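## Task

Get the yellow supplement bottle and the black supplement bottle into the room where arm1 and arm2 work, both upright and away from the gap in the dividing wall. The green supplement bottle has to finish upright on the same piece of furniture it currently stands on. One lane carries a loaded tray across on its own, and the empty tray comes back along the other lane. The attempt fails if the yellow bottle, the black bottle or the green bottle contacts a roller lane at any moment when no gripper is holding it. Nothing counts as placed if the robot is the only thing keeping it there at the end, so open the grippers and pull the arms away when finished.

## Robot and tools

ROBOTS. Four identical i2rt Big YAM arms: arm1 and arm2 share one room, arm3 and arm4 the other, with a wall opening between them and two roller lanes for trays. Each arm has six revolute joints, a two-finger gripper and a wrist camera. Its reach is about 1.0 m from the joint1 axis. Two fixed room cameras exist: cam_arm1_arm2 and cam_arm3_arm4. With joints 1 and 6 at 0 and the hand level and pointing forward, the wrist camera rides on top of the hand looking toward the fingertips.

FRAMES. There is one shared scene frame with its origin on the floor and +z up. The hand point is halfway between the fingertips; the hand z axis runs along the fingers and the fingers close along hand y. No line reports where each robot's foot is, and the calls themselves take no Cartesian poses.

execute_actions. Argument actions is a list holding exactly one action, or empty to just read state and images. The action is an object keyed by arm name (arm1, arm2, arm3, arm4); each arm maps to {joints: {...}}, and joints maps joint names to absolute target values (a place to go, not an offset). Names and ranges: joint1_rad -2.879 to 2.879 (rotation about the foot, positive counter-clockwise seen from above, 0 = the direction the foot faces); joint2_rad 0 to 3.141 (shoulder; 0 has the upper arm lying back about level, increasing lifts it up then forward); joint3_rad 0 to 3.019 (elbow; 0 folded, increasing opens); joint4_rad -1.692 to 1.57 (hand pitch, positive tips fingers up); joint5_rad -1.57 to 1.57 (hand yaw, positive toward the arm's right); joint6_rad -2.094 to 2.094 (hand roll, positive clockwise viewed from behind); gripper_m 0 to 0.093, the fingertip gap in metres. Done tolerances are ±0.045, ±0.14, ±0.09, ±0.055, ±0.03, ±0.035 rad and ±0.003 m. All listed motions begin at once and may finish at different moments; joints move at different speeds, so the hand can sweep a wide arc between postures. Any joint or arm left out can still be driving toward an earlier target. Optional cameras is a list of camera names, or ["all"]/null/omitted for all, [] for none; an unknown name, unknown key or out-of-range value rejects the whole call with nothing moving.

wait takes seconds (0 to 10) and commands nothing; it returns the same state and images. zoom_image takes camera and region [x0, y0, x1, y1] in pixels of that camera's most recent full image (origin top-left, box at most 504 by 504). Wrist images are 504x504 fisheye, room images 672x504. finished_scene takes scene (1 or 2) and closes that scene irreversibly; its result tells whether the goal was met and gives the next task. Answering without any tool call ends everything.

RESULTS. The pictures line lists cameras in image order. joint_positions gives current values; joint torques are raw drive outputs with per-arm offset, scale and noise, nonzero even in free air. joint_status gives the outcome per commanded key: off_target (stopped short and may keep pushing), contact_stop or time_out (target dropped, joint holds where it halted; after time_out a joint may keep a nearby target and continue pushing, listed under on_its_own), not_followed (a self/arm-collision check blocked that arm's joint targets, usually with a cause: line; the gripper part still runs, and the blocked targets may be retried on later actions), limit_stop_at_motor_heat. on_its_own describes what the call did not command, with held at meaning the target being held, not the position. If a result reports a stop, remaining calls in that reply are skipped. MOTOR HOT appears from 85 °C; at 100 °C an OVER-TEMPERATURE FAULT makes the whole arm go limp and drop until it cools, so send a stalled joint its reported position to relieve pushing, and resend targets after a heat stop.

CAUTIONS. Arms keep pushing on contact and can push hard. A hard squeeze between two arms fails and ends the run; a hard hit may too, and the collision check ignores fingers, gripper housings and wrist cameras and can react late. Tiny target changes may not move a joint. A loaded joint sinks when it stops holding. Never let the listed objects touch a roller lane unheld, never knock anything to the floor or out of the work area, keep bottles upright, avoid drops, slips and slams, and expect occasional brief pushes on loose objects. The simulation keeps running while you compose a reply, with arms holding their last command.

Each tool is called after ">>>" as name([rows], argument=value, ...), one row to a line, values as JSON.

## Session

>>> execute_actions(actions=[])

Scene clock: 0.00 s.
Joint torques (N m, as the arm reports them, + toward a larger angle): no reading
arm1.joint_positions: joint1_rad=-0.638 joint2_rad=+0.286 joint3_rad=+1.478 joint4_rad=-1.198 joint5_rad=-0.069 joint6_rad=+0.167 gripper_m=+0.095
arm1.joint_status: not commanded
arm1.hand: x=-1.1003 y=-0.5433 z=+1.5144 quat_wxyz=(-0.593, +0.286, -0.646, -0.386) (m; scene frame)
arm2.joint_positions: joint1_rad=+0.527 joint2_rad=+0.365 joint3_rad=+1.641 joint4_rad=-1.257 joint5_rad=-0.082 joint6_rad=-0.162 gripper_m=+0.094
arm2.joint_status: not commanded
arm2.hand: x=-1.7652 y=+0.1567 z=+1.5768 quat_wxyz=(-0.697, +0.257, -0.650, -0.161) (m; scene frame)
arm3.joint_positions: joint1_rad=+0.061 joint2_rad=+0.582 joint3_rad=+1.434 joint4_rad=-1.471 joint5_rad=-0.020 joint6_rad=-0.617 gripper_m=+0.095
arm3.joint_status: not commanded
arm3.hand: x=+1.1815 y=-0.4072 z=+1.4632 quat_wxyz=(-0.403, +0.795, -0.396, -0.219) (m; scene frame)
arm4.joint_positions: joint1_rad=-0.224 joint2_rad=+0.307 joint3_rad=+1.586 joint4_rad=-1.226 joint5_rad=+0.002 joint6_rad=+0.762 gripper_m=+0.094
arm4.joint_status: not commanded
arm4.hand: x=+1.7161 y=+0.1327 z=+1.5795 quat_wxyz=(-0.199, -0.612, +0.316, +0.698) (m; scene frame)
pictures: arm1_cam_wrist, arm2_cam_wrist, arm3_cam_wrist, arm4_cam_wrist, cam_arm1_arm2, cam_arm3_arm4
Images, in order (width x height): arm1_cam_wrist 504x504, arm2_cam_wrist 504x504, arm3_cam_wrist 504x504, arm4_cam_wrist 504x504, cam_arm1_arm2 672x504, cam_arm3_arm4 672x504.

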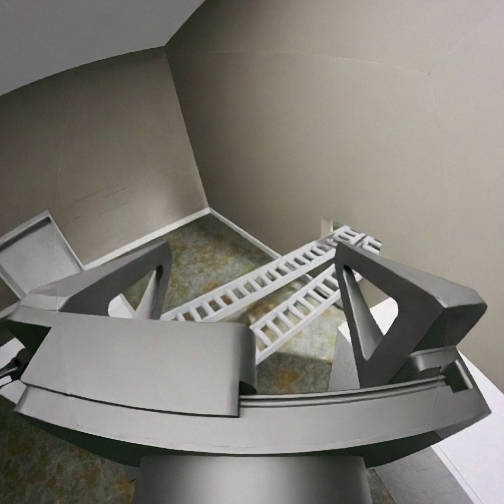

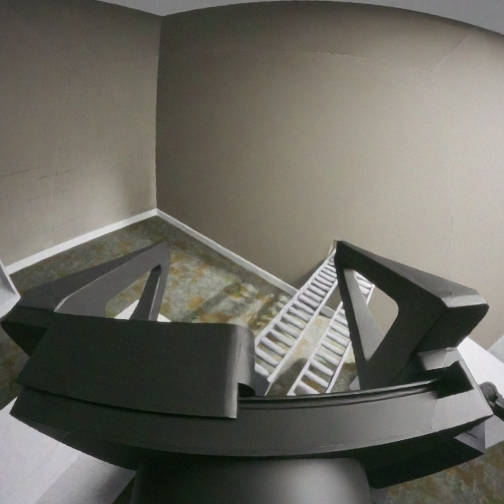

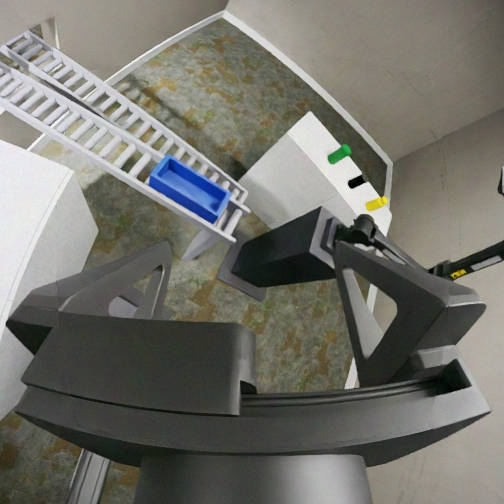

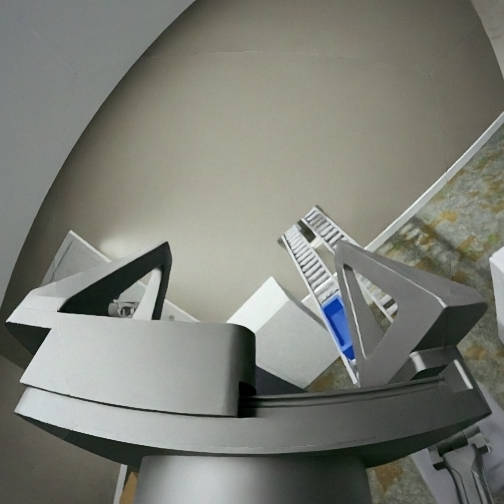

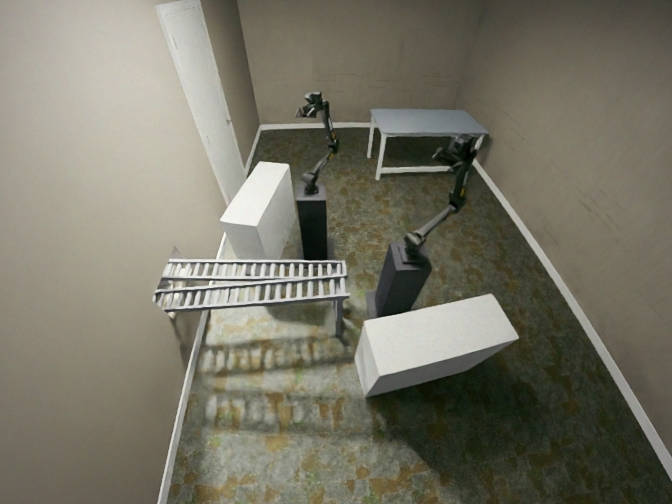

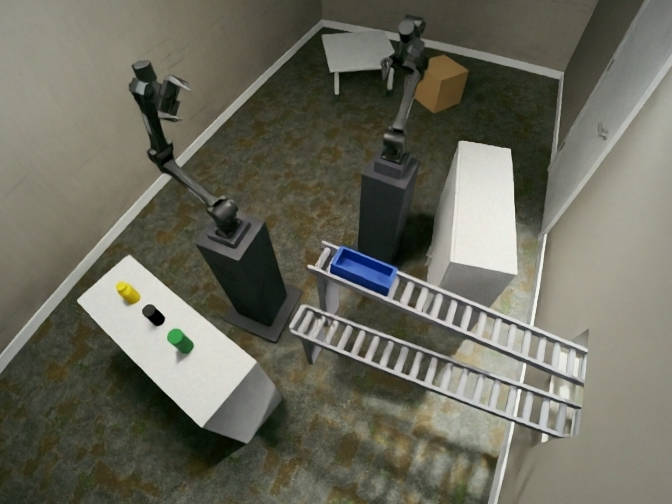

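>>> execute_actions([
  {"arm3":{"joints":{"joint1_rad":0.4,"joint2_rad":1.7,"joint3_rad":0.6,"joint4_rad":0.15,"joint5_rad":0,"joint6_rad":0,"gripper_m":0}},"arm4":{"joints":{"joint1_rad":-1.6,"joint2_rad":1.3,"joint3_rad":1.2,"joint4_rad":-0.88,"joint5_rad":0,"joint6_rad":0}}},
], cameras=["arm3_cam_wrist","arm4_cam_wrist","cam_arm3_arm4"])

Scene clock: 4.63 s.
Joint torques (N m, as the arm reports them, + toward a larger angle): arm1=[ 2.12  8.06  5.83  2.41 -0.15 -0.11] | arm2=[-0.71  8.58  5.71  1.29 -0.13  0.09] | arm3=[-0.75 -7.61  4.68  1.73  0.    0.04] | arm4=[ 0.09 -9.17  9.27  1.38  0.07 -0.04]
arm1.joint_positions: joint1_rad=-0.638 joint2_rad=+0.286 joint3_rad=+1.478 joint4_rad=-1.198 joint5_rad=-0.069 joint6_rad=+0.167 gripper_m=+0.095
arm1.joint_status: not commanded
arm1.hand: x=-1.1003 y=-0.5433 z=+1.5144 quat_wxyz=(-0.593, +0.286, -0.646, -0.386) (m; scene frame)
arm2.joint_positions: joint1_rad=+0.527 joint2_rad=+0.365 joint3_rad=+1.641 joint4_rad=-1.257 joint5_rad=-0.082 joint6_rad=-0.162 gripper_m=+0.094
arm2.joint_status: not commanded
arm2.hand: x=-1.7652 y=+0.1567 z=+1.5768 quat_wxyz=(-0.697, +0.257, -0.650, -0.161) (m; scene frame)
arm3.joint_positions: joint1_rad=+0.398 joint2_rad=+1.694 joint3_rad=+0.600 joint4_rad=+0.132 joint5_rad=+0.000 joint6_rad=-0.011 gripper_m=+0.001
arm3.joint_status: all done
arm3.hand: x=+1.0356 y=-0.1760 z=+0.8795 quat_wxyz=(-0.176, +0.786, -0.540, -0.243) (m; scene frame)
arm4.joint_positions: joint1_rad=-1.601 joint2_rad=+1.297 joint3_rad=+1.182 joint4_rad=-0.890 joint5_rad=+0.001 joint6_rad=+0.009 gripper_m=+0.094
arm4.joint_status: all done
arm4.hand: x=+1.7555 y=+0.6242 z=+1.1570 quat_wxyz=(+0.200, -0.674, +0.683, +0.200) (m; scene frame)
pictures: arm3_cam_wrist, arm4_cam_wrist, cam_arm3_arm4
Images, in order (width x height): arm3_cam_wrist 504x504, arm4_cam_wrist 504x504, cam_arm3_arm4 672x504.

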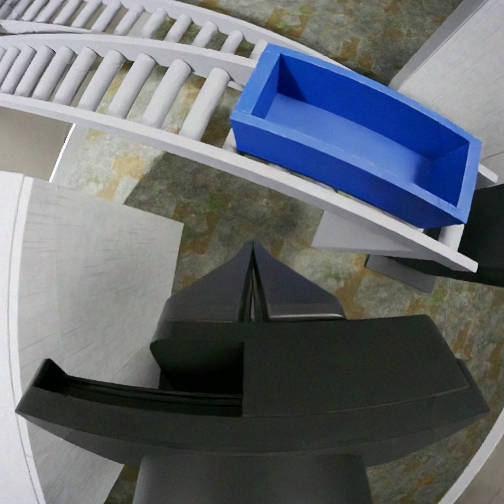

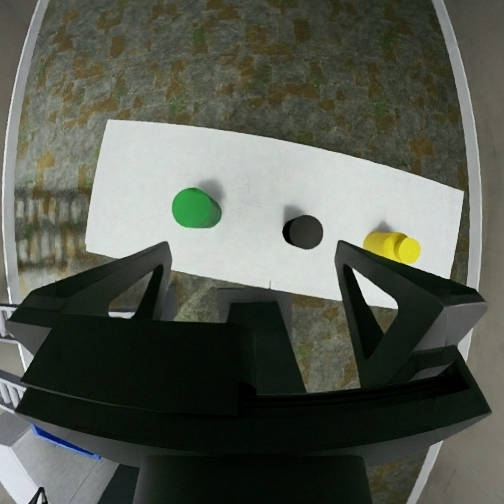

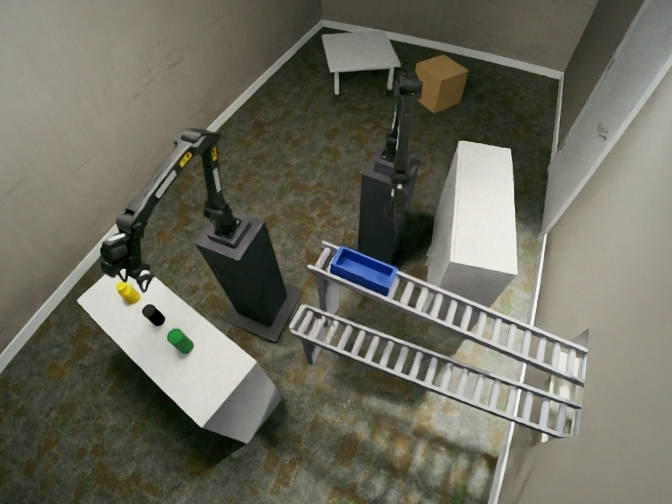

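>>> execute_actions([
  {"arm3":{"joints":{"joint1_rad":0.51,"joint2_rad":2.26,"joint3_rad":1.07,"joint4_rad":0.65,"joint5_rad":0.3}},"arm4":{"joints":{"joint1_rad":-1.78,"joint2_rad":1.47,"joint3_rad":0.935,"joint4_rad":-0.43}}},
], cameras=["arm3_cam_wrist","arm4_cam_wrist","cam_arm3_arm4"])

Scene clock: 7.53 s.
Joint torques (N m, as the arm reports them, + toward a larger angle): arm1=[ 2.15  8.08  5.82  2.43 -0.15 -0.11] | arm2=[-0.88  8.39  5.63  1.28 -0.12  0.1 ] | arm3=[ -1.19 -14.55   6.2    2.22   0.22   0.06] | arm4=[  1.03 -11.69   8.29   1.63   0.06  -0.02]
arm1.joint_positions: joint1_rad=-0.638 joint2_rad=+0.286 joint3_rad=+1.478 joint4_rad=-1.198 joint5_rad=-0.069 joint6_rad=+0.167 gripper_m=+0.095
arm1.joint_status: not commanded
arm1.hand: x=-1.1003 y=-0.5433 z=+1.5144 quat_wxyz=(-0.593, +0.286, -0.646, -0.386) (m; scene frame)
arm2.joint_positions: joint1_rad=+0.527 joint2_rad=+0.365 joint3_rad=+1.641 joint4_rad=-1.257 joint5_rad=-0.082 joint6_rad=-0.162 gripper_m=+0.094
arm2.joint_status: not commanded
arm2.hand: x=-1.7652 y=+0.1567 z=+1.5768 quat_wxyz=(-0.697, +0.257, -0.650, -0.161) (m; scene frame)
arm3.joint_positions: joint1_rad=+0.515 joint2_rad=+2.263 joint3_rad=+1.038 joint4_rad=+0.630 joint5_rad=+0.298 joint6_rad=-0.011 gripper_m=+0.001
arm3.joint_status: all done
arm3.hand: x=+0.9464 y=-0.0035 z=+0.8085 quat_wxyz=(-0.359, +0.711, -0.511, -0.323) (m; scene frame)
arm4.joint_positions: joint1_rad=-1.790 joint2_rad=+1.484 joint3_rad=+0.913 joint4_rad=-0.446 joint5_rad=+0.001 joint6_rad=+0.008 gripper_m=+0.094
arm4.joint_status: all done
arm4.hand: x=+1.8513 y=+0.6270 z=+0.9932 quat_wxyz=(+0.214, -0.608, +0.744, +0.176) (m; scene frame)
pictures: arm3_cam_wrist, arm4_cam_wrist, cam_arm3_arm4
Images, in order (width x height): arm3_cam_wrist 504x504, arm4_cam_wrist 504x504, cam_arm3_arm4 672x504.

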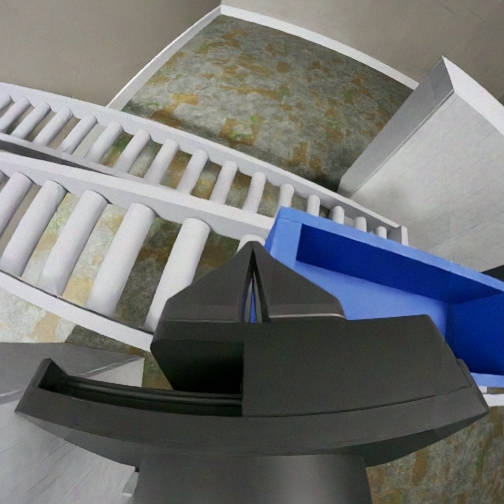

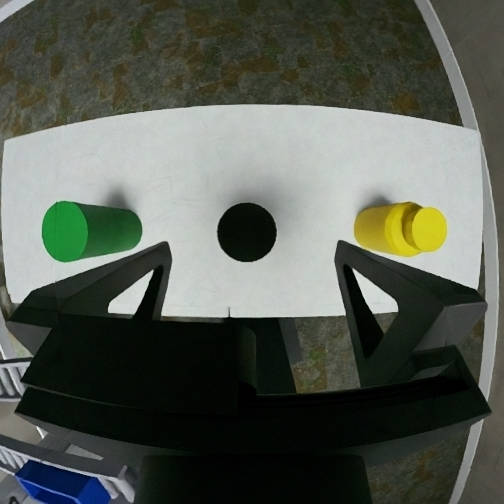

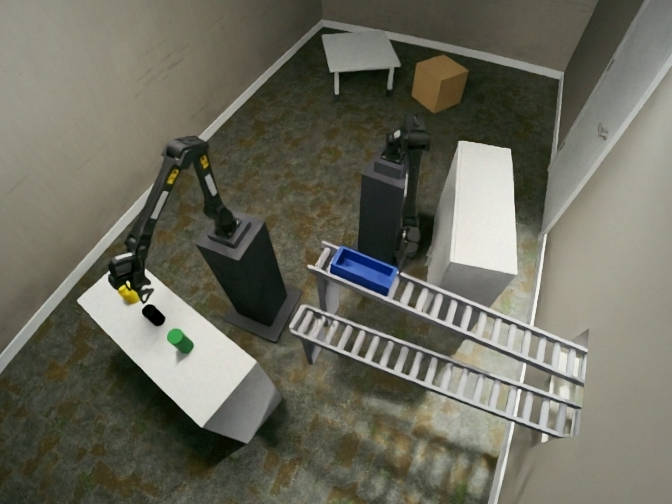

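>>> execute_actions([
  {"arm3":{"joints":{"joint1_rad":0.62,"joint5_rad":0.55}},"arm4":{"joints":{"joint1_rad":-1.775,"joint2_rad":1.815,"joint3_rad":0.845,"joint4_rad":0.015}}},
], cameras=["arm3_cam_wrist","arm4_cam_wrist","cam_arm3_arm4"])

Scene clock: 9.60 s.
Joint torques (N m, as the arm reports them, + toward a larger angle): arm1=[ 2.1   8.07  5.84  2.42 -0.15 -0.11] | arm2=[-0.87  8.72  5.67  1.21 -0.13  0.08] | arm3=[ -1.5  -14.22   6.17   2.1    0.32   0.07] | arm4=[  1.1  -14.15   5.25   1.7    0.06  -0.03]
arm1.joint_positions: joint1_rad=-0.638 joint2_rad=+0.286 joint3_rad=+1.478 joint4_rad=-1.198 joint5_rad=-0.069 joint6_rad=+0.167 gripper_m=+0.095
arm1.joint_status: not commanded
arm1.hand: x=-1.1003 y=-0.5433 z=+1.5144 quat_wxyz=(-0.593, +0.286, -0.646, -0.386) (m; scene frame)
arm2.joint_positions: joint1_rad=+0.527 joint2_rad=+0.365 joint3_rad=+1.641 joint4_rad=-1.257 joint5_rad=-0.082 joint6_rad=-0.162 gripper_m=+0.094
arm2.joint_status: not commanded
arm2.hand: x=-1.7652 y=+0.1567 z=+1.5768 quat_wxyz=(-0.697, +0.257, -0.650, -0.161) (m; scene frame)
arm3.joint_positions: joint1_rad=+0.627 joint2_rad=+2.263 joint3_rad=+1.038 joint4_rad=+0.630 joint5_rad=+0.548 joint6_rad=-0.010 gripper_m=+0.001
arm3.joint_status: all done
arm3.hand: x=+0.9216 y=-0.0255 z=+0.8181 quat_wxyz=(-0.429, +0.691, -0.510, -0.280) (m; scene frame)
arm4.joint_positions: joint1_rad=-1.785 joint2_rad=+1.831 joint3_rad=+0.837 joint4_rad=-0.002 joint5_rad=+0.001 joint6_rad=+0.008 gripper_m=+0.094
arm4.joint_status: all done
arm4.hand: x=+1.8529 y=+0.6479 z=+0.8478 quat_wxyz=(+0.221, -0.608, +0.740, +0.183) (m; scene frame)
pictures: arm3_cam_wrist, arm4_cam_wrist, cam_arm3_arm4
Images, in order (width x height): arm3_cam_wrist 504x504, arm4_cam_wrist 504x504, cam_arm3_arm4 672x504.

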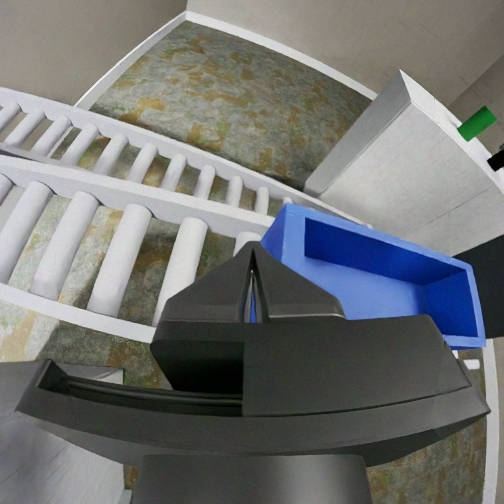

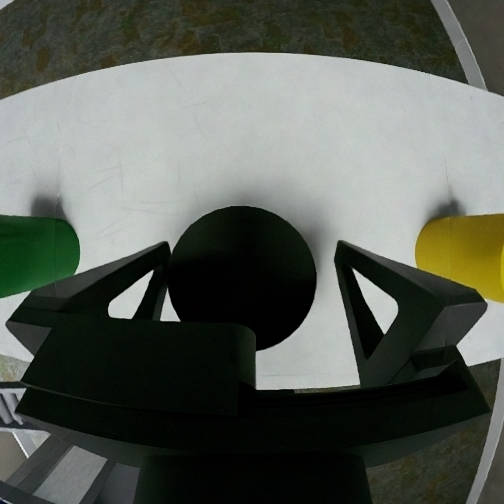

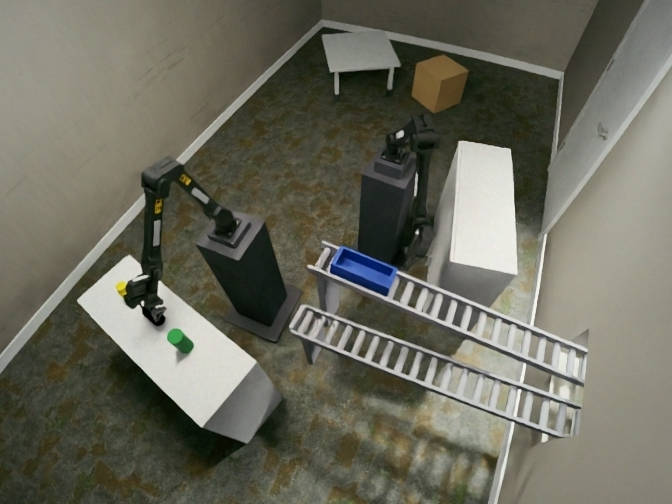

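>>> execute_actions([
  {"arm3":{"joints":{"joint2_rad":2.33,"joint3_rad":1.12,"joint4_rad":0.35}},"arm4":{"joints":{"gripper_m":0}}},
], cameras=["arm3_cam_wrist","arm4_cam_wrist"])

>>> execute_actions([
  {"arm4":{"joints":{"joint2_rad":1.36,"joint3_rad":1.15,"joint4_rad":-0.76}}},
], cameras=["cam_arm3_arm4"])

Scene clock: 11.60 s.
Joint torques (N m, as the arm reports them, + toward a larger angle): arm1=[ 2.1   8.12  5.82  2.42 -0.15 -0.11] | arm2=[-0.66  8.32  5.66  1.28 -0.13  0.09] | arm3=[ -1.42 -13.75   5.55   0.89   0.37   0.08] | arm4=[  0.95 -14.18   5.19   1.68   0.08  -0.01]
arm1.joint_positions: joint1_rad=-0.638 joint2_rad=+0.286 joint3_rad=+1.478 joint4_rad=-1.198 joint5_rad=-0.069 joint6_rad=+0.167 gripper_m=+0.095
arm1.joint_status: not commanded
arm1.hand: x=-1.1003 y=-0.5433 z=+1.5144 quat_wxyz=(-0.593, +0.286, -0.646, -0.386) (m; scene frame)
arm2.joint_positions: joint1_rad=+0.527 joint2_rad=+0.365 joint3_rad=+1.641 joint4_rad=-1.257 joint5_rad=-0.082 joint6_rad=-0.162 gripper_m=+0.094
arm2.joint_status: not commanded
arm2.hand: x=-1.7652 y=+0.1567 z=+1.5768 quat_wxyz=(-0.697, +0.257, -0.650, -0.161) (m; scene frame)
arm3.joint_positions: joint1_rad=+0.627 joint2_rad=+2.322 joint3_rad=+1.095 joint4_rad=+0.357 joint5_rad=+0.548 joint6_rad=-0.010 gripper_m=+0.001
arm3.joint_status: all done
arm3.hand: x=+0.9370 y=-0.0480 z=+0.7550 quat_wxyz=(-0.384, +0.754, -0.505, -0.167) (m; scene frame)
arm4.joint_positions: joint1_rad=-1.784 joint2_rad=+1.831 joint3_rad=+0.837 joint4_rad=-0.002 joint5_rad=+0.000 joint6_rad=+0.007 gripper_m=+0.058
arm4.joint_status: gripper_m off_target (ended at +0.058, target +0.000)
arm4.hand: x=+1.8524 y=+0.6480 z=+0.8479 quat_wxyz=(+0.221, -0.608, +0.740, +0.184) (m; scene frame)
pictures: arm3_cam_wrist, arm4_cam_wrist
Images, in order (width x height): arm3_cam_wrist 504x504, arm4_cam_wrist 504x504.

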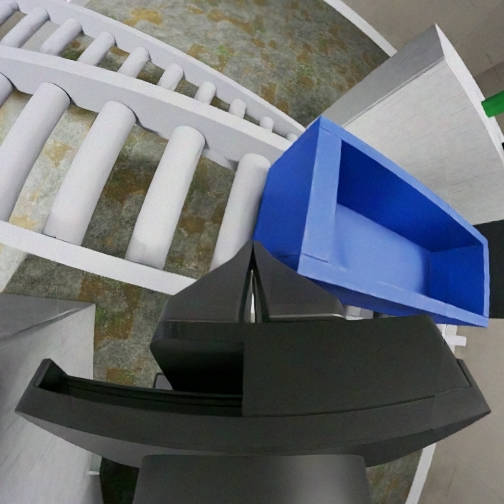

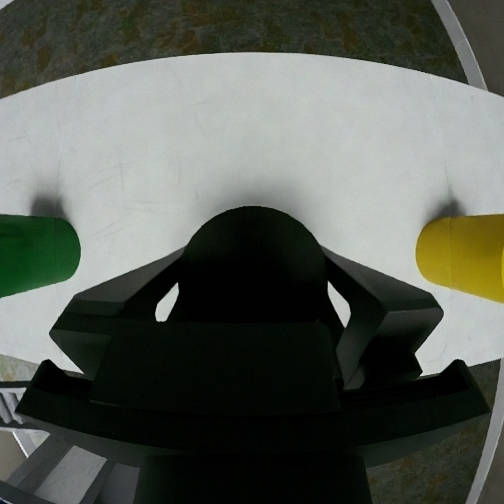

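Scene clock: 13.23 s.
Joint torques (N m, as the arm reports them, + toward a larger angle): arm1=[ 2.1   8.11  5.83  2.41 -0.15 -0.11] | arm2=[-0.75  8.62  5.71  1.23 -0.12  0.1 ] | arm3=[ -1.47 -13.61   5.48   0.87   0.37   0.08] | arm4=[  0.97 -11.65   8.71   0.98   0.08  -0.02]
arm1.joint_positions: joint1_rad=-0.638 joint2_rad=+0.286 joint3_rad=+1.478 joint4_rad=-1.198 joint5_rad=-0.069 joint6_rad=+0.167 gripper_m=+0.095
arm1.joint_status: not commanded
arm1.hand: x=-1.1003 y=-0.5433 z=+1.5144 quat_wxyz=(-0.593, +0.286, -0.646, -0.386) (m; scene frame)
arm2.joint_positions: joint1_rad=+0.527 joint2_rad=+0.365 joint3_rad=+1.641 joint4_rad=-1.257 joint5_rad=-0.082 joint6_rad=-0.162 gripper_m=+0.094
arm2.joint_status: not commanded
arm2.hand: x=-1.7652 y=+0.1567 z=+1.5768 quat_wxyz=(-0.697, +0.257, -0.650, -0.161) (m; scene frame)
arm3.joint_positions: joint1_rad=+0.627 joint2_rad=+2.322 joint3_rad=+1.095 joint4_rad=+0.357 joint5_rad=+0.548 joint6_rad=-0.010 gripper_m=+0.001
arm3.joint_status: not commanded
arm3.hand: x=+0.9370 y=-0.0480 z=+0.7550 quat_wxyz=(-0.384, +0.754, -0.505, -0.167) (m; scene frame)
arm4.joint_positions: joint1_rad=-1.784 joint2_rad=+1.372 joint3_rad=+1.137 joint4_rad=-0.757 joint5_rad=+0.000 joint6_rad=+0.007 gripper_m=+0.058
arm4.joint_status: all done
arm4.hand: x=+1.8504 y=+0.6388 z=+1.1157 quat_wxyz=(+0.222, -0.608, +0.739, +0.185) (m; scene frame)
pictures: cam_arm3_arm4
Images, in order (width x height): cam_arm3_arm4 672x504.

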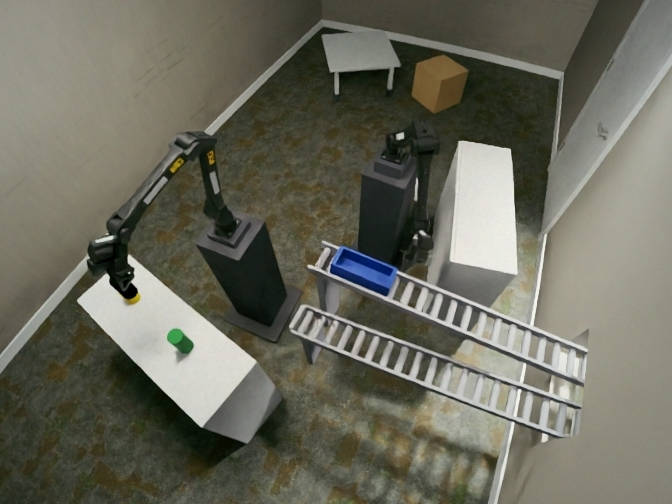

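>>> execute_actions([
  {"arm3":{"joints":{"joint1_rad":0.59,"joint2_rad":2.41,"joint3_rad":1.2,"joint4_rad":0.35}},"arm4":{"joints":{"joint1_rad":0.156}}},
], cameras=[])

>>> execute_actions([
  {"arm4":{"joints":{"joint2_rad":2.125,"joint3_rad":1.78,"joint4_rad":-0.68}}},
], cameras=["cam_arm3_arm4","arm3_cam_wrist","arm4_cam_wrist"])

Scene clock: 16.47 s.
Joint torques (N m, as the arm reports them, + toward a larger angle): arm1=[ 2.11  8.1   5.82  2.42 -0.15 -0.11] | arm2=[-1.1   8.31  5.71  1.27 -0.13  0.09] | arm3=[ -1.01 -14.24   5.77   0.95   0.37   0.08] | arm4=[  0.02 -11.51   8.68   0.89   0.17  -0.01]
arm1.joint_positions: joint1_rad=-0.638 joint2_rad=+0.286 joint3_rad=+1.478 joint4_rad=-1.198 joint5_rad=-0.069 joint6_rad=+0.167 gripper_m=+0.095
arm1.joint_status: not commanded
arm1.hand: x=-1.1003 y=-0.5433 z=+1.5144 quat_wxyz=(-0.593, +0.286, -0.646, -0.386) (m; scene frame)
arm2.joint_positions: joint1_rad=+0.527 joint2_rad=+0.365 joint3_rad=+1.641 joint4_rad=-1.257 joint5_rad=-0.082 joint6_rad=-0.162 gripper_m=+0.094
arm2.joint_status: not commanded
arm2.hand: x=-1.7652 y=+0.1567 z=+1.5768 quat_wxyz=(-0.697, +0.257, -0.650, -0.161) (m; scene frame)
arm3.joint_positions: joint1_rad=+0.591 joint2_rad=+2.404 joint3_rad=+1.169 joint4_rad=+0.355 joint5_rad=+0.548 joint6_rad=-0.010 gripper_m=+0.001
arm3.joint_status: all done
arm3.hand: x=+0.9505 y=-0.0277 z=+0.7266 quat_wxyz=(-0.385, +0.747, -0.519, -0.155) (m; scene frame)
arm4.joint_positions: joint1_rad=+0.161 joint2_rad=+1.372 joint3_rad=+1.137 joint4_rad=-0.757 joint5_rad=-0.002 joint6_rad=+0.007 gripper_m=+0.058
arm4.joint_status: all done
arm4.hand: x=+1.2425 y=+0.0317 z=+1.1096 quat_wxyz=(-0.025, -0.955, -0.088, +0.282) (m; scene frame)
pictures: none
No camera images: the call's "cameras" was empty. Leave "cameras" out to get every camera's image.

Scene clock: 18.07 s.
Joint torques (N m, as the arm reports them, + toward a larger angle): arm1=[ 2.14  8.14  5.83  2.42 -0.15 -0.11] | arm2=[-0.8   8.55  5.64  1.24 -0.12  0.09] | arm3=[ -0.99 -14.43   5.78   0.95   0.37   0.08] | arm4=[ -0.47 -23.9   11.14   1.11   0.16  -0.02]
arm1.joint_positions: joint1_rad=-0.638 joint2_rad=+0.286 joint3_rad=+1.478 joint4_rad=-1.198 joint5_rad=-0.069 joint6_rad=+0.167 gripper_m=+0.095
arm1.joint_status: not commanded
arm1.hand: x=-1.1003 y=-0.5433 z=+1.5144 quat_wxyz=(-0.593, +0.286, -0.646, -0.386) (m; scene frame)
arm2.joint_positions: joint1_rad=+0.527 joint2_rad=+0.365 joint3_rad=+1.641 joint4_rad=-1.257 joint5_rad=-0.082 joint6_rad=-0.162 gripper_m=+0.094
arm2.joint_status: not commanded
arm2.hand: x=-1.7652 y=+0.1567 z=+1.5768 quat_wxyz=(-0.697, +0.257, -0.650, -0.161) (m; scene frame)
arm3.joint_positions: joint1_rad=+0.591 joint2_rad=+2.404 joint3_rad=+1.169 joint4_rad=+0.355 joint5_rad=+0.548 joint6_rad=-0.010 gripper_m=+0.001
arm3.joint_status: not commanded
arm3.hand: x=+0.9505 y=-0.0277 z=+0.7266 quat_wxyz=(-0.385, +0.747, -0.519, -0.155) (m; scene frame)
arm4.joint_positions: joint1_rad=+0.161 joint2_rad=+2.165 joint3_rad=+1.721 joint4_rad=-0.689 joint5_rad=-0.002 joint6_rad=+0.007 gripper_m=+0.058
arm4.joint_status: all done
arm4.hand: x=+1.0271 y=-0.0077 z=+0.9081 quat_wxyz=(-0.018, -0.972, -0.089, +0.215) (m; scene frame)
pictures: arm3_cam_wrist, arm4_cam_wrist, cam_arm3_arm4
Images, in order (width x height): arm3_cam_wrist 504x504, arm4_cam_wrist 504x504, cam_arm3_arm4 672x504.

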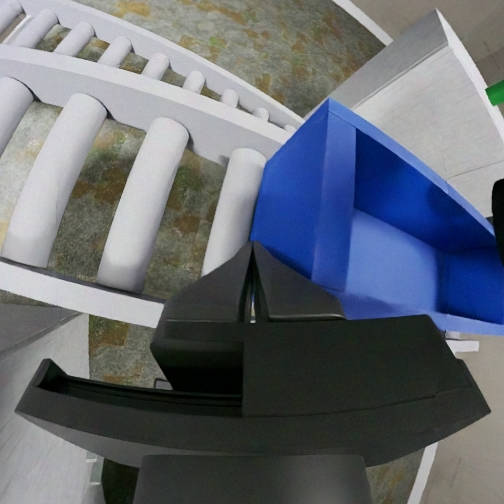

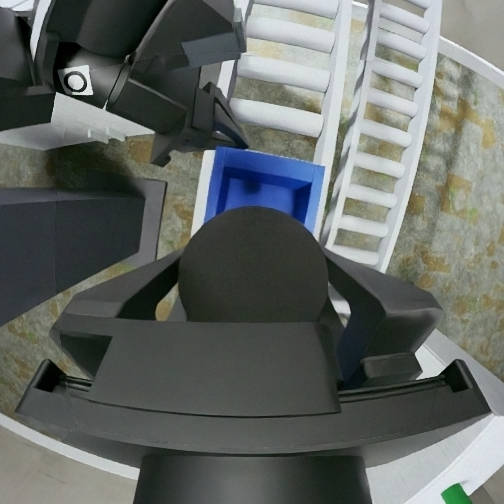

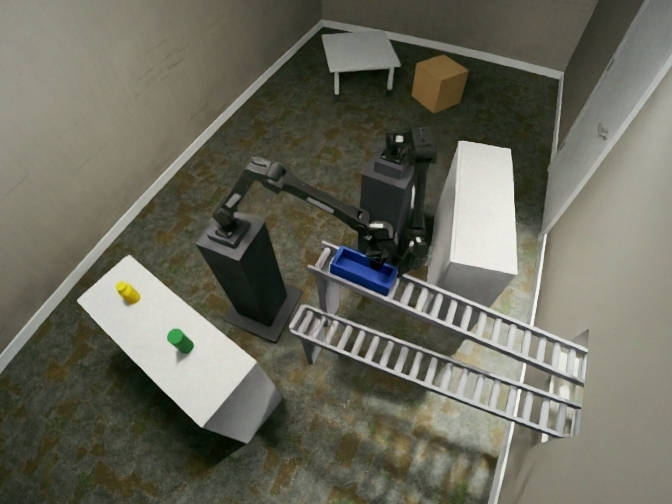

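>>> execute_actions([
  {"arm4":{"joints":{"joint2_rad":2.27,"joint3_rad":1.70,"joint4_rad":-0.45}}},
], cameras=["arm3_cam_wrist","arm4_cam_wrist"])

Scene clock: 19.77 s.
Joint torques (N m, as the arm reports them, + toward a larger angle): arm1=[ 2.13  8.08  5.83  2.42 -0.15 -0.11] | arm2=[-0.58  8.61  5.65  1.28 -0.14  0.11] | arm3=[ -0.97 -14.36   5.8    0.96   0.38   0.07] | arm4=[ -0.58 -23.99   7.58   1.57   0.16  -0.01]
arm1.joint_positions: joint1_rad=-0.638 joint2_rad=+0.286 joint3_rad=+1.478 joint4_rad=-1.198 joint5_rad=-0.069 joint6_rad=+0.167 gripper_m=+0.095
arm1.joint_status: not commanded
arm1.hand: x=-1.1003 y=-0.5433 z=+1.5144 quat_wxyz=(-0.593, +0.286, -0.646, -0.386) (m; scene frame)
arm2.joint_positions: joint1_rad=+0.527 joint2_rad=+0.365 joint3_rad=+1.641 joint4_rad=-1.257 joint5_rad=-0.082 joint6_rad=-0.162 gripper_m=+0.094
arm2.joint_status: not commanded
arm2.hand: x=-1.7652 y=+0.1567 z=+1.5768 quat_wxyz=(-0.697, +0.257, -0.650, -0.161) (m; scene frame)
arm3.joint_positions: joint1_rad=+0.591 joint2_rad=+2.404 joint3_rad=+1.169 joint4_rad=+0.355 joint5_rad=+0.548 joint6_rad=-0.010 gripper_m=+0.001
arm3.joint_status: not commanded
arm3.hand: x=+0.9505 y=-0.0277 z=+0.7266 quat_wxyz=(-0.385, +0.747, -0.519, -0.155) (m; scene frame)
arm4.joint_positions: joint1_rad=+0.161 joint2_rad=+2.290 joint3_rad=+1.685 joint4_rad=-0.469 joint5_rad=-0.002 joint6_rad=+0.007 gripper_m=+0.058
arm4.joint_status: all done
arm4.hand: x=+1.0132 y=-0.0098 z=+0.8255 quat_wxyz=(-0.021, -0.966, -0.088, +0.243) (m; scene frame)
pictures: arm3_cam_wrist, arm4_cam_wrist
Images, in order (width x height): arm3_cam_wrist 504x504, arm4_cam_wrist 504x504.

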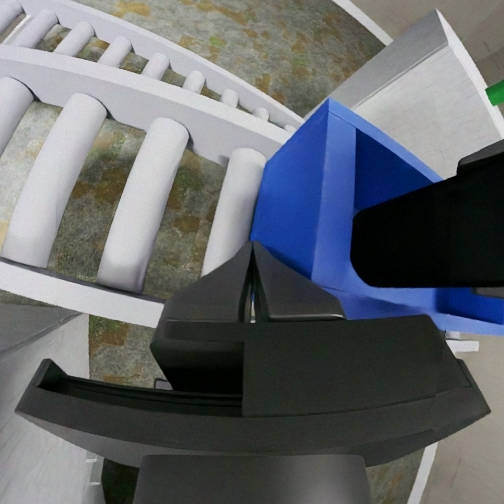

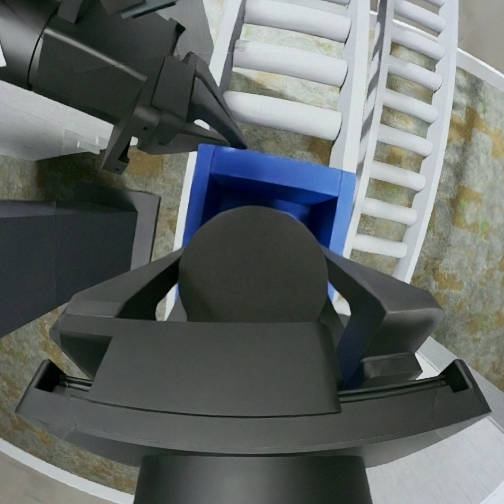

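>>> execute_actions([
  {"arm4":{"joints":{"joint2_rad":2.32,"joint4_rad":-0.41}}},
], cameras=["arm3_cam_wrist","arm4_cam_wrist"])

Scene clock: 22.63 s.
Joint torques (N m, as the arm reports them, + toward a larger angle): arm1=[ 2.1   8.11  5.85  2.42 -0.15 -0.11] | arm2=[-0.95  8.6   5.63  1.25 -0.13  0.09] | arm3=[ -1.   -14.36   5.79   0.96   0.37   0.08] | arm4=[ -0.44 -21.41   7.57   1.69   0.16  -0.02]
arm1.joint_positions: joint1_rad=-0.638 joint2_rad=+0.286 joint3_rad=+1.478 joint4_rad=-1.198 joint5_rad=-0.069 joint6_rad=+0.167 gripper_m=+0.095
arm1.joint_status: not commanded
arm1.hand: x=-1.1003 y=-0.5433 z=+1.5144 quat_wxyz=(-0.593, +0.286, -0.646, -0.386) (m; scene frame)
arm2.joint_positions: joint1_rad=+0.527 joint2_rad=+0.365 joint3_rad=+1.641 joint4_rad=-1.257 joint5_rad=-0.082 joint6_rad=-0.162 gripper_m=+0.094
arm2.joint_status: not commanded
arm2.hand: x=-1.7652 y=+0.1567 z=+1.5768 quat_wxyz=(-0.697, +0.257, -0.650, -0.161) (m; scene frame)
arm3.joint_positions: joint1_rad=+0.591 joint2_rad=+2.404 joint3_rad=+1.169 joint4_rad=+0.355 joint5_rad=+0.548 joint6_rad=-0.010 gripper_m=+0.001
arm3.joint_status: not commanded
arm3.hand: x=+0.9505 y=-0.0277 z=+0.7266 quat_wxyz=(-0.385, +0.747, -0.519, -0.155) (m; scene frame)
arm4.joint_positions: joint1_rad=+0.161 joint2_rad=+2.314 joint3_rad=+1.685 joint4_rad=-0.430 joint5_rad=-0.002 joint6_rad=+0.007 gripper_m=+0.058
arm4.joint_status: all done
arm4.hand: x=+1.0096 y=-0.0103 z=+0.8130 quat_wxyz=(-0.022, -0.964, -0.088, +0.250) (m; scene frame)
pictures: arm3_cam_wrist, arm4_cam_wrist
Images, in order (width x height): arm3_cam_wrist 504x504, arm4_cam_wrist 504x504.

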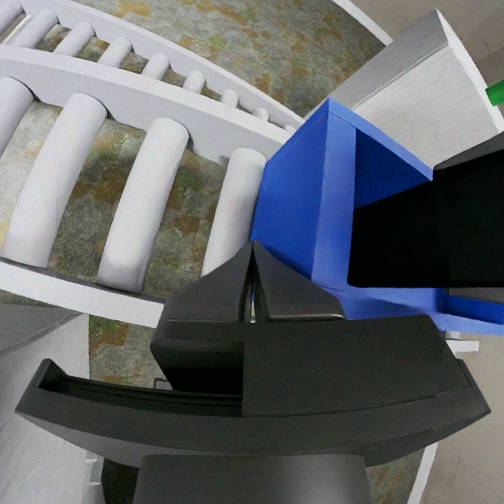

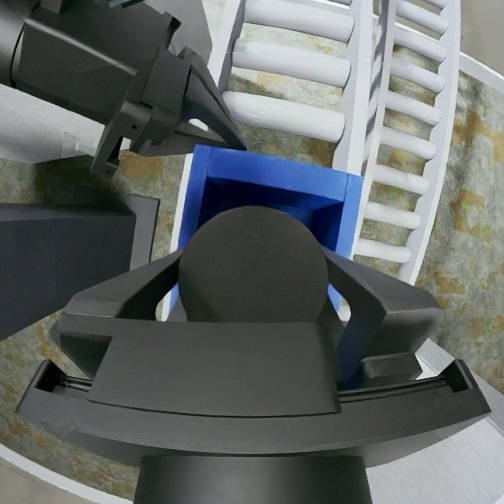

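>>> execute_actions([
  {"arm4":{"joints":{"joint2_rad":2.345}}},
], cameras=["arm3_cam_wrist"])

>>> execute_actions([
  {"arm4":{"joints":{"gripper_m":0.08,"joint2_rad":2.33}}},
], cameras=["arm3_cam_wrist"])

>>> execute_actions([
  {"arm4":{"joints":{"joint2_rad":1.95,"joint3_rad":1.6,"joint4_rad":-0.7}}},
], cameras=["arm4_cam_wrist"])

>>> execute_actions([
  {"arm4":{"joints":{"joint1_rad":-2.1,"joint2_rad":1.48,"joint3_rad":1.05,"joint4_rad":-0.52,"gripper_m":0.093}}},
], cameras=["arm4_cam_wrist","cam_arm3_arm4"])

Scene clock: 24.60 s.
Joint torques (N m, as the arm reports them, + toward a larger angle): arm1=[ 2.07  8.1   5.82  2.42 -0.15 -0.11] | arm2=[-0.98  8.65  5.7   1.28 -0.13  0.09] | arm3=[ -1.03 -14.37   5.8    0.95   0.38   0.08] | arm4=[ -0.48 -21.65   7.31   1.62   0.16  -0.02]
arm1.joint_positions: joint1_rad=-0.638 joint2_rad=+0.286 joint3_rad=+1.478 joint4_rad=-1.198 joint5_rad=-0.069 joint6_rad=+0.167 gripper_m=+0.095
arm1.joint_status: not commanded
arm1.hand: x=-1.1003 y=-0.5433 z=+1.5144 quat_wxyz=(-0.593, +0.286, -0.646, -0.386) (m; scene frame)
arm2.joint_positions: joint1_rad=+0.527 joint2_rad=+0.365 joint3_rad=+1.641 joint4_rad=-1.257 joint5_rad=-0.082 joint6_rad=-0.162 gripper_m=+0.094
arm2.joint_status: not commanded
arm2.hand: x=-1.7652 y=+0.1567 z=+1.5768 quat_wxyz=(-0.697, +0.257, -0.650, -0.161) (m; scene frame)
arm3.joint_positions: joint1_rad=+0.591 joint2_rad=+2.404 joint3_rad=+1.169 joint4_rad=+0.355 joint5_rad=+0.548 joint6_rad=-0.010 gripper_m=+0.001
arm3.joint_status: not commanded
arm3.hand: x=+0.9505 y=-0.0277 z=+0.7266 quat_wxyz=(-0.385, +0.747, -0.519, -0.155) (m; scene frame)
arm4.joint_positions: joint1_rad=+0.161 joint2_rad=+2.340 joint3_rad=+1.685 joint4_rad=-0.429 joint5_rad=-0.002 joint6_rad=+0.007 gripper_m=+0.058
arm4.joint_status: all done
arm4.hand: x=+1.0150 y=-0.0092 z=+0.7938 quat_wxyz=(-0.021, -0.967, -0.088, +0.238) (m; scene frame)
pictures: arm3_cam_wrist
Images, in order (width x height): arm3_cam_wrist 504x504.

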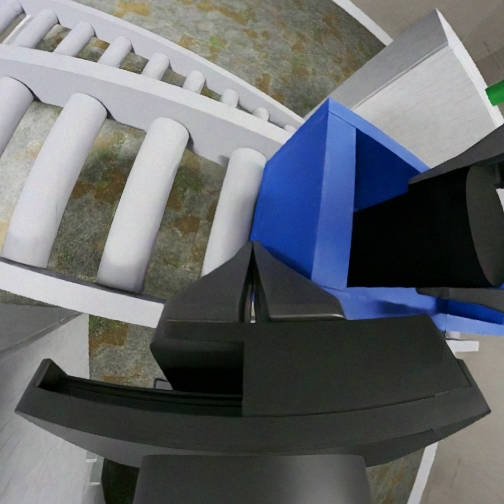

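Scene clock: 25.27 s.
Joint torques (N m, as the arm reports them, + toward a larger angle): arm1=[ 2.11  8.09  5.84  2.41 -0.15 -0.11] | arm2=[-1.01  8.42  5.71  1.29 -0.12  0.09] | arm3=[ -0.9  -14.33   5.71   0.97   0.38   0.07] | arm4=[ -0.44 -22.63   7.32   1.48   0.16  -0.01]
arm1.joint_positions: joint1_rad=-0.638 joint2_rad=+0.286 joint3_rad=+1.478 joint4_rad=-1.198 joint5_rad=-0.069 joint6_rad=+0.167 gripper_m=+0.095
arm1.joint_status: not commanded
arm1.hand: x=-1.1003 y=-0.5433 z=+1.5144 quat_wxyz=(-0.593, +0.286, -0.646, -0.386) (m; scene frame)
arm2.joint_positions: joint1_rad=+0.527 joint2_rad=+0.365 joint3_rad=+1.641 joint4_rad=-1.257 joint5_rad=-0.082 joint6_rad=-0.162 gripper_m=+0.094
arm2.joint_status: not commanded
arm2.hand: x=-1.7652 y=+0.1567 z=+1.5768 quat_wxyz=(-0.697, +0.257, -0.650, -0.161) (m; scene frame)
arm3.joint_positions: joint1_rad=+0.591 joint2_rad=+2.404 joint3_rad=+1.169 joint4_rad=+0.355 joint5_rad=+0.548 joint6_rad=-0.010 gripper_m=+0.001
arm3.joint_status: not commanded
arm3.hand: x=+0.9505 y=-0.0277 z=+0.7266 quat_wxyz=(-0.385, +0.747, -0.519, -0.155) (m; scene frame)
arm4.joint_positions: joint1_rad=+0.161 joint2_rad=+2.340 joint3_rad=+1.685 joint4_rad=-0.426 joint5_rad=-0.002 joint6_rad=+0.007 gripper_m=+0.080
arm4.joint_status: all done
arm4.hand: x=+1.0143 y=-0.0093 z=+0.7942 quat_wxyz=(-0.021, -0.967, -0.088, +0.240) (m; scene frame)
pictures: arm3_cam_wrist
Images, in order (width x height): arm3_cam_wrist 504x504.

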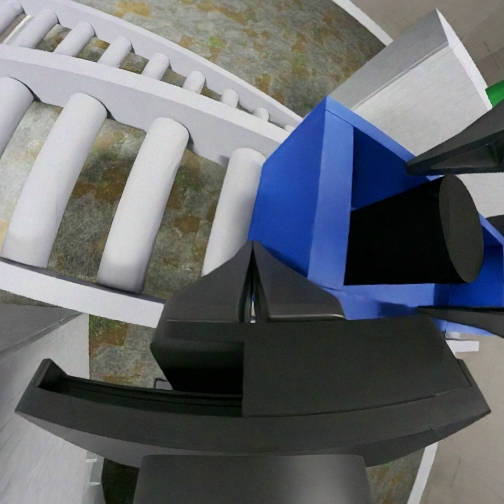

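Scene clock: 26.73 s.
Joint torques (N m, as the arm reports them, + toward a larger angle): arm1=[ 2.07  8.09  5.83  2.41 -0.15 -0.11] | arm2=[-0.53  8.56  5.68  1.23 -0.12  0.08] | arm3=[ -1.   -14.36   5.77   0.95   0.39   0.07] | arm4=[ -0.48 -18.33   8.64   0.61   0.17  -0.01]
arm1.joint_positions: joint1_rad=-0.638 joint2_rad=+0.286 joint3_rad=+1.478 joint4_rad=-1.198 joint5_rad=-0.069 joint6_rad=+0.167 gripper_m=+0.095
arm1.joint_status: not commanded
arm1.hand: x=-1.1003 y=-0.5433 z=+1.5144 quat_wxyz=(-0.593, +0.286, -0.646, -0.386) (m; scene frame)
arm2.joint_positions: joint1_rad=+0.527 joint2_rad=+0.365 joint3_rad=+1.641 joint4_rad=-1.257 joint5_rad=-0.082 joint6_rad=-0.162 gripper_m=+0.094
arm2.joint_status: not commanded
arm2.hand: x=-1.7652 y=+0.1567 z=+1.5768 quat_wxyz=(-0.697, +0.257, -0.650, -0.161) (m; scene frame)
arm3.joint_positions: joint1_rad=+0.591 joint2_rad=+2.404 joint3_rad=+1.169 joint4_rad=+0.355 joint5_rad=+0.548 joint6_rad=-0.010 gripper_m=+0.001
arm3.joint_status: not commanded
arm3.hand: x=+0.9505 y=-0.0277 z=+0.7266 quat_wxyz=(-0.385, +0.747, -0.519, -0.155) (m; scene frame)
arm4.joint_positions: joint1_rad=+0.161 joint2_rad=+1.940 joint3_rad=+1.583 joint4_rad=-0.692 joint5_rad=-0.002 joint6_rad=+0.007 gripper_m=+0.080
arm4.joint_status: all done
arm4.hand: x=+1.0634 y=-0.0015 z=+1.0007 quat_wxyz=(-0.022, -0.963, -0.088, +0.255) (m; scene frame)
pictures: arm4_cam_wrist
Images, in order (width x height): arm4_cam_wrist 504x504.

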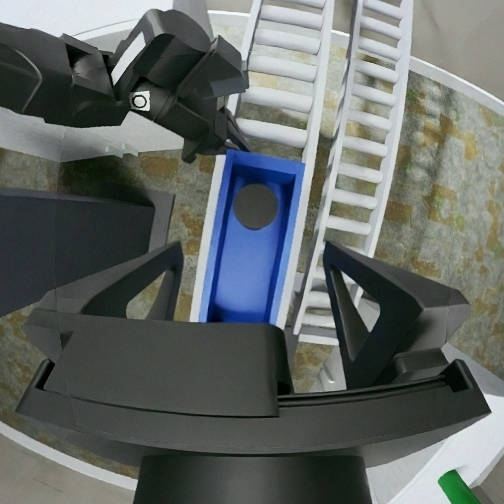

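Scene clock: 28.90 s.
Joint torques (N m, as the arm reports them, + toward a larger angle): arm1=[ 2.09  8.1   5.82  2.42 -0.15 -0.11] | arm2=[-0.81  8.53  5.65  1.26 -0.13  0.1 ] | arm3=[ -0.99 -14.41   5.8    0.96   0.39   0.07] | arm4=[  1.06 -11.3    7.05   1.41   0.06  -0.01]
arm1.joint_positions: joint1_rad=-0.638 joint2_rad=+0.286 joint3_rad=+1.478 joint4_rad=-1.198 joint5_rad=-0.069 joint6_rad=+0.167 gripper_m=+0.095
arm1.joint_status: not commanded
arm1.hand: x=-1.1003 y=-0.5433 z=+1.5144 quat_wxyz=(-0.593, +0.286, -0.646, -0.386) (m; scene frame)
arm2.joint_positions: joint1_rad=+0.527 joint2_rad=+0.365 joint3_rad=+1.641 joint4_rad=-1.257 joint5_rad=-0.082 joint6_rad=-0.162 gripper_m=+0.094
arm2.joint_status: not commanded
arm2.hand: x=-1.7652 y=+0.1567 z=+1.5768 quat_wxyz=(-0.697, +0.257, -0.650, -0.161) (m; scene frame)
arm3.joint_positions: joint1_rad=+0.591 joint2_rad=+2.404 joint3_rad=+1.169 joint4_rad=+0.355 joint5_rad=+0.548 joint6_rad=-0.010 gripper_m=+0.001
arm3.joint_status: not commanded
arm3.hand: x=+0.9505 y=-0.0277 z=+0.7266 quat_wxyz=(-0.385, +0.747, -0.519, -0.155) (m; scene frame)
arm4.joint_positions: joint1_rad=-2.104 joint2_rad=+1.479 joint3_rad=+1.056 joint4_rad=-0.528 joint5_rad=+0.001 joint6_rad=+0.006 gripper_m=+0.093
arm4.joint_status: all done
arm4.hand: x=+2.0191 y=+0.6055 z=+1.0523 quat_wxyz=(+0.265, -0.479, +0.822, +0.158) (m; scene frame)
pictures: arm4_cam_wrist, cam_arm3_arm4
Images, in order (width x height): arm4_cam_wrist 504x504, cam_arm3_arm4 672x504.

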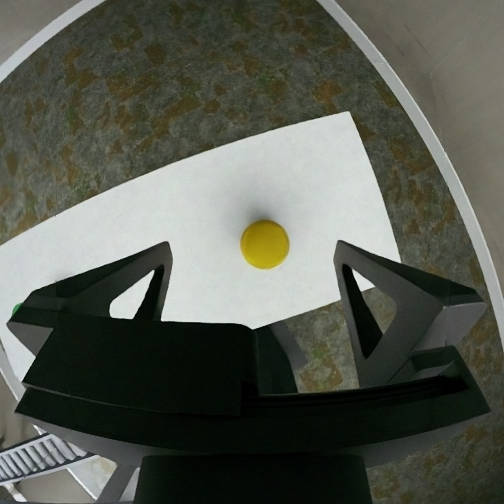

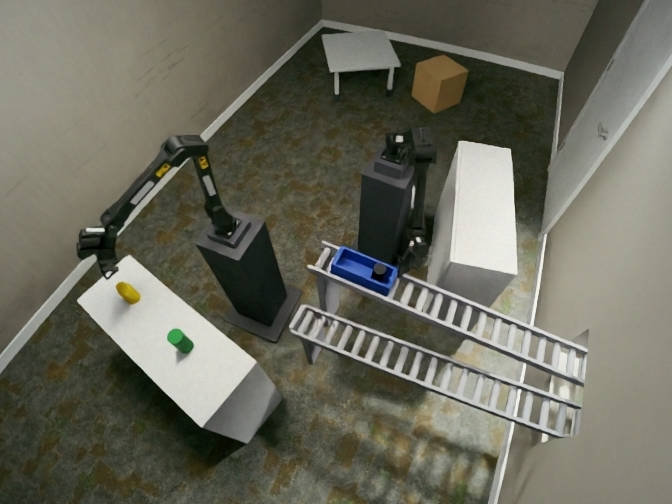

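>>> execute_actions([
  {"arm4":{"joints":{"joint1_rad":-2.125,"joint2_rad":1.785,"joint3_rad":0.94,"joint4_rad":-0.115}}},
], cameras=["arm4_cam_wrist","cam_arm3_arm4"])

>>> zoom_image(camera="cam_arm3_arm4", region=[70,230,190,330])

Scene clock: 31.10 s.
Joint torques (N m, as the arm reports them, + toward a larger angle): arm1=[ 2.11  8.14  5.83  2.41 -0.15 -0.11] | arm2=[-1.1   8.45  5.66  1.25 -0.13  0.09] | arm3=[ -1.02 -14.35   5.81   0.97   0.38   0.07] | arm4=[ -0.61 -14.99   6.07   1.68   0.05  -0.01]
arm1.joint_positions: joint1_rad=-0.638 joint2_rad=+0.286 joint3_rad=+1.478 joint4_rad=-1.198 joint5_rad=-0.069 joint6_rad=+0.167 gripper_m=+0.095
arm1.joint_status: not commanded
arm1.hand: x=-1.1003 y=-0.5433 z=+1.5144 quat_wxyz=(-0.593, +0.286, -0.646, -0.386) (m; scene frame)
arm2.joint_positions: joint1_rad=+0.527 joint2_rad=+0.365 joint3_rad=+1.641 joint4_rad=-1.257 joint5_rad=-0.082 joint6_rad=-0.162 gripper_m=+0.094
arm2.joint_status: not commanded
arm2.hand: x=-1.7652 y=+0.1567 z=+1.5768 quat_wxyz=(-0.697, +0.257, -0.650, -0.161) (m; scene frame)
arm3.joint_positions: joint1_rad=+0.591 joint2_rad=+2.404 joint3_rad=+1.169 joint4_rad=+0.355 joint5_rad=+0.548 joint6_rad=-0.010 gripper_m=+0.001
arm3.joint_status: not commanded
arm3.hand: x=+0.9505 y=-0.0277 z=+0.7266 quat_wxyz=(-0.385, +0.747, -0.519, -0.155) (m; scene frame)
arm4.joint_positions: joint1_rad=-2.116 joint2_rad=+1.803 joint3_rad=+0.930 joint4_rad=-0.132 joint5_rad=+0.001 joint6_rad=+0.006 gripper_m=+0.093
arm4.joint_status: all done
arm4.hand: x=+2.0284 y=+0.6095 z=+0.8785 quat_wxyz=(+0.244, -0.478, +0.831, +0.143) (m; scene frame)
pictures: arm4_cam_wrist, cam_arm3_arm4
Images, in order (width x height): arm4_cam_wrist 504x504, cam_arm3_arm4 672x504.

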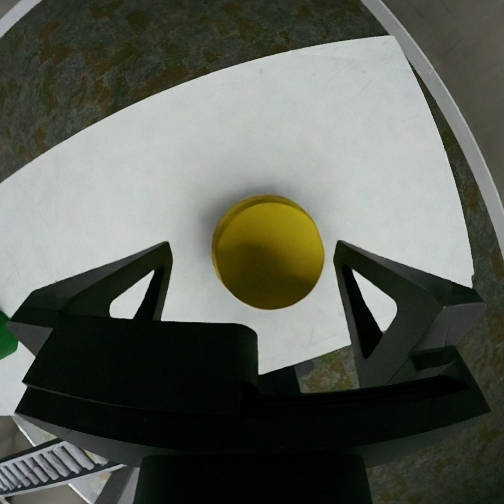

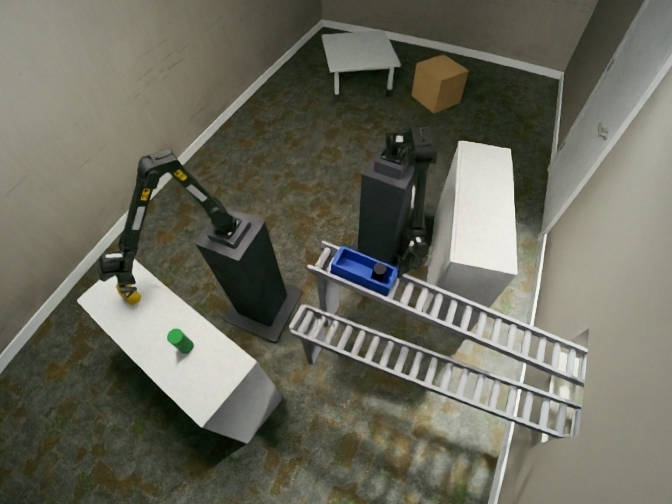

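Region (70, 230, 190, 330) of cam_arm3_arm4's 672x504 image, scaled by 4.200, with more detail than that image has.

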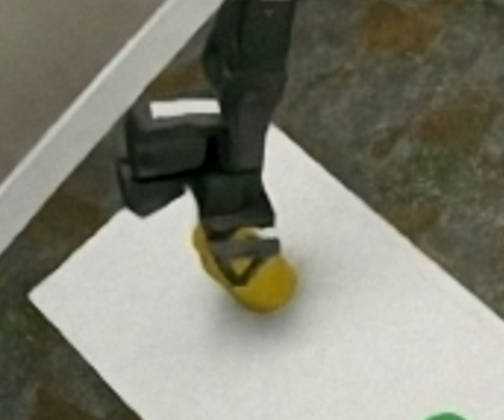

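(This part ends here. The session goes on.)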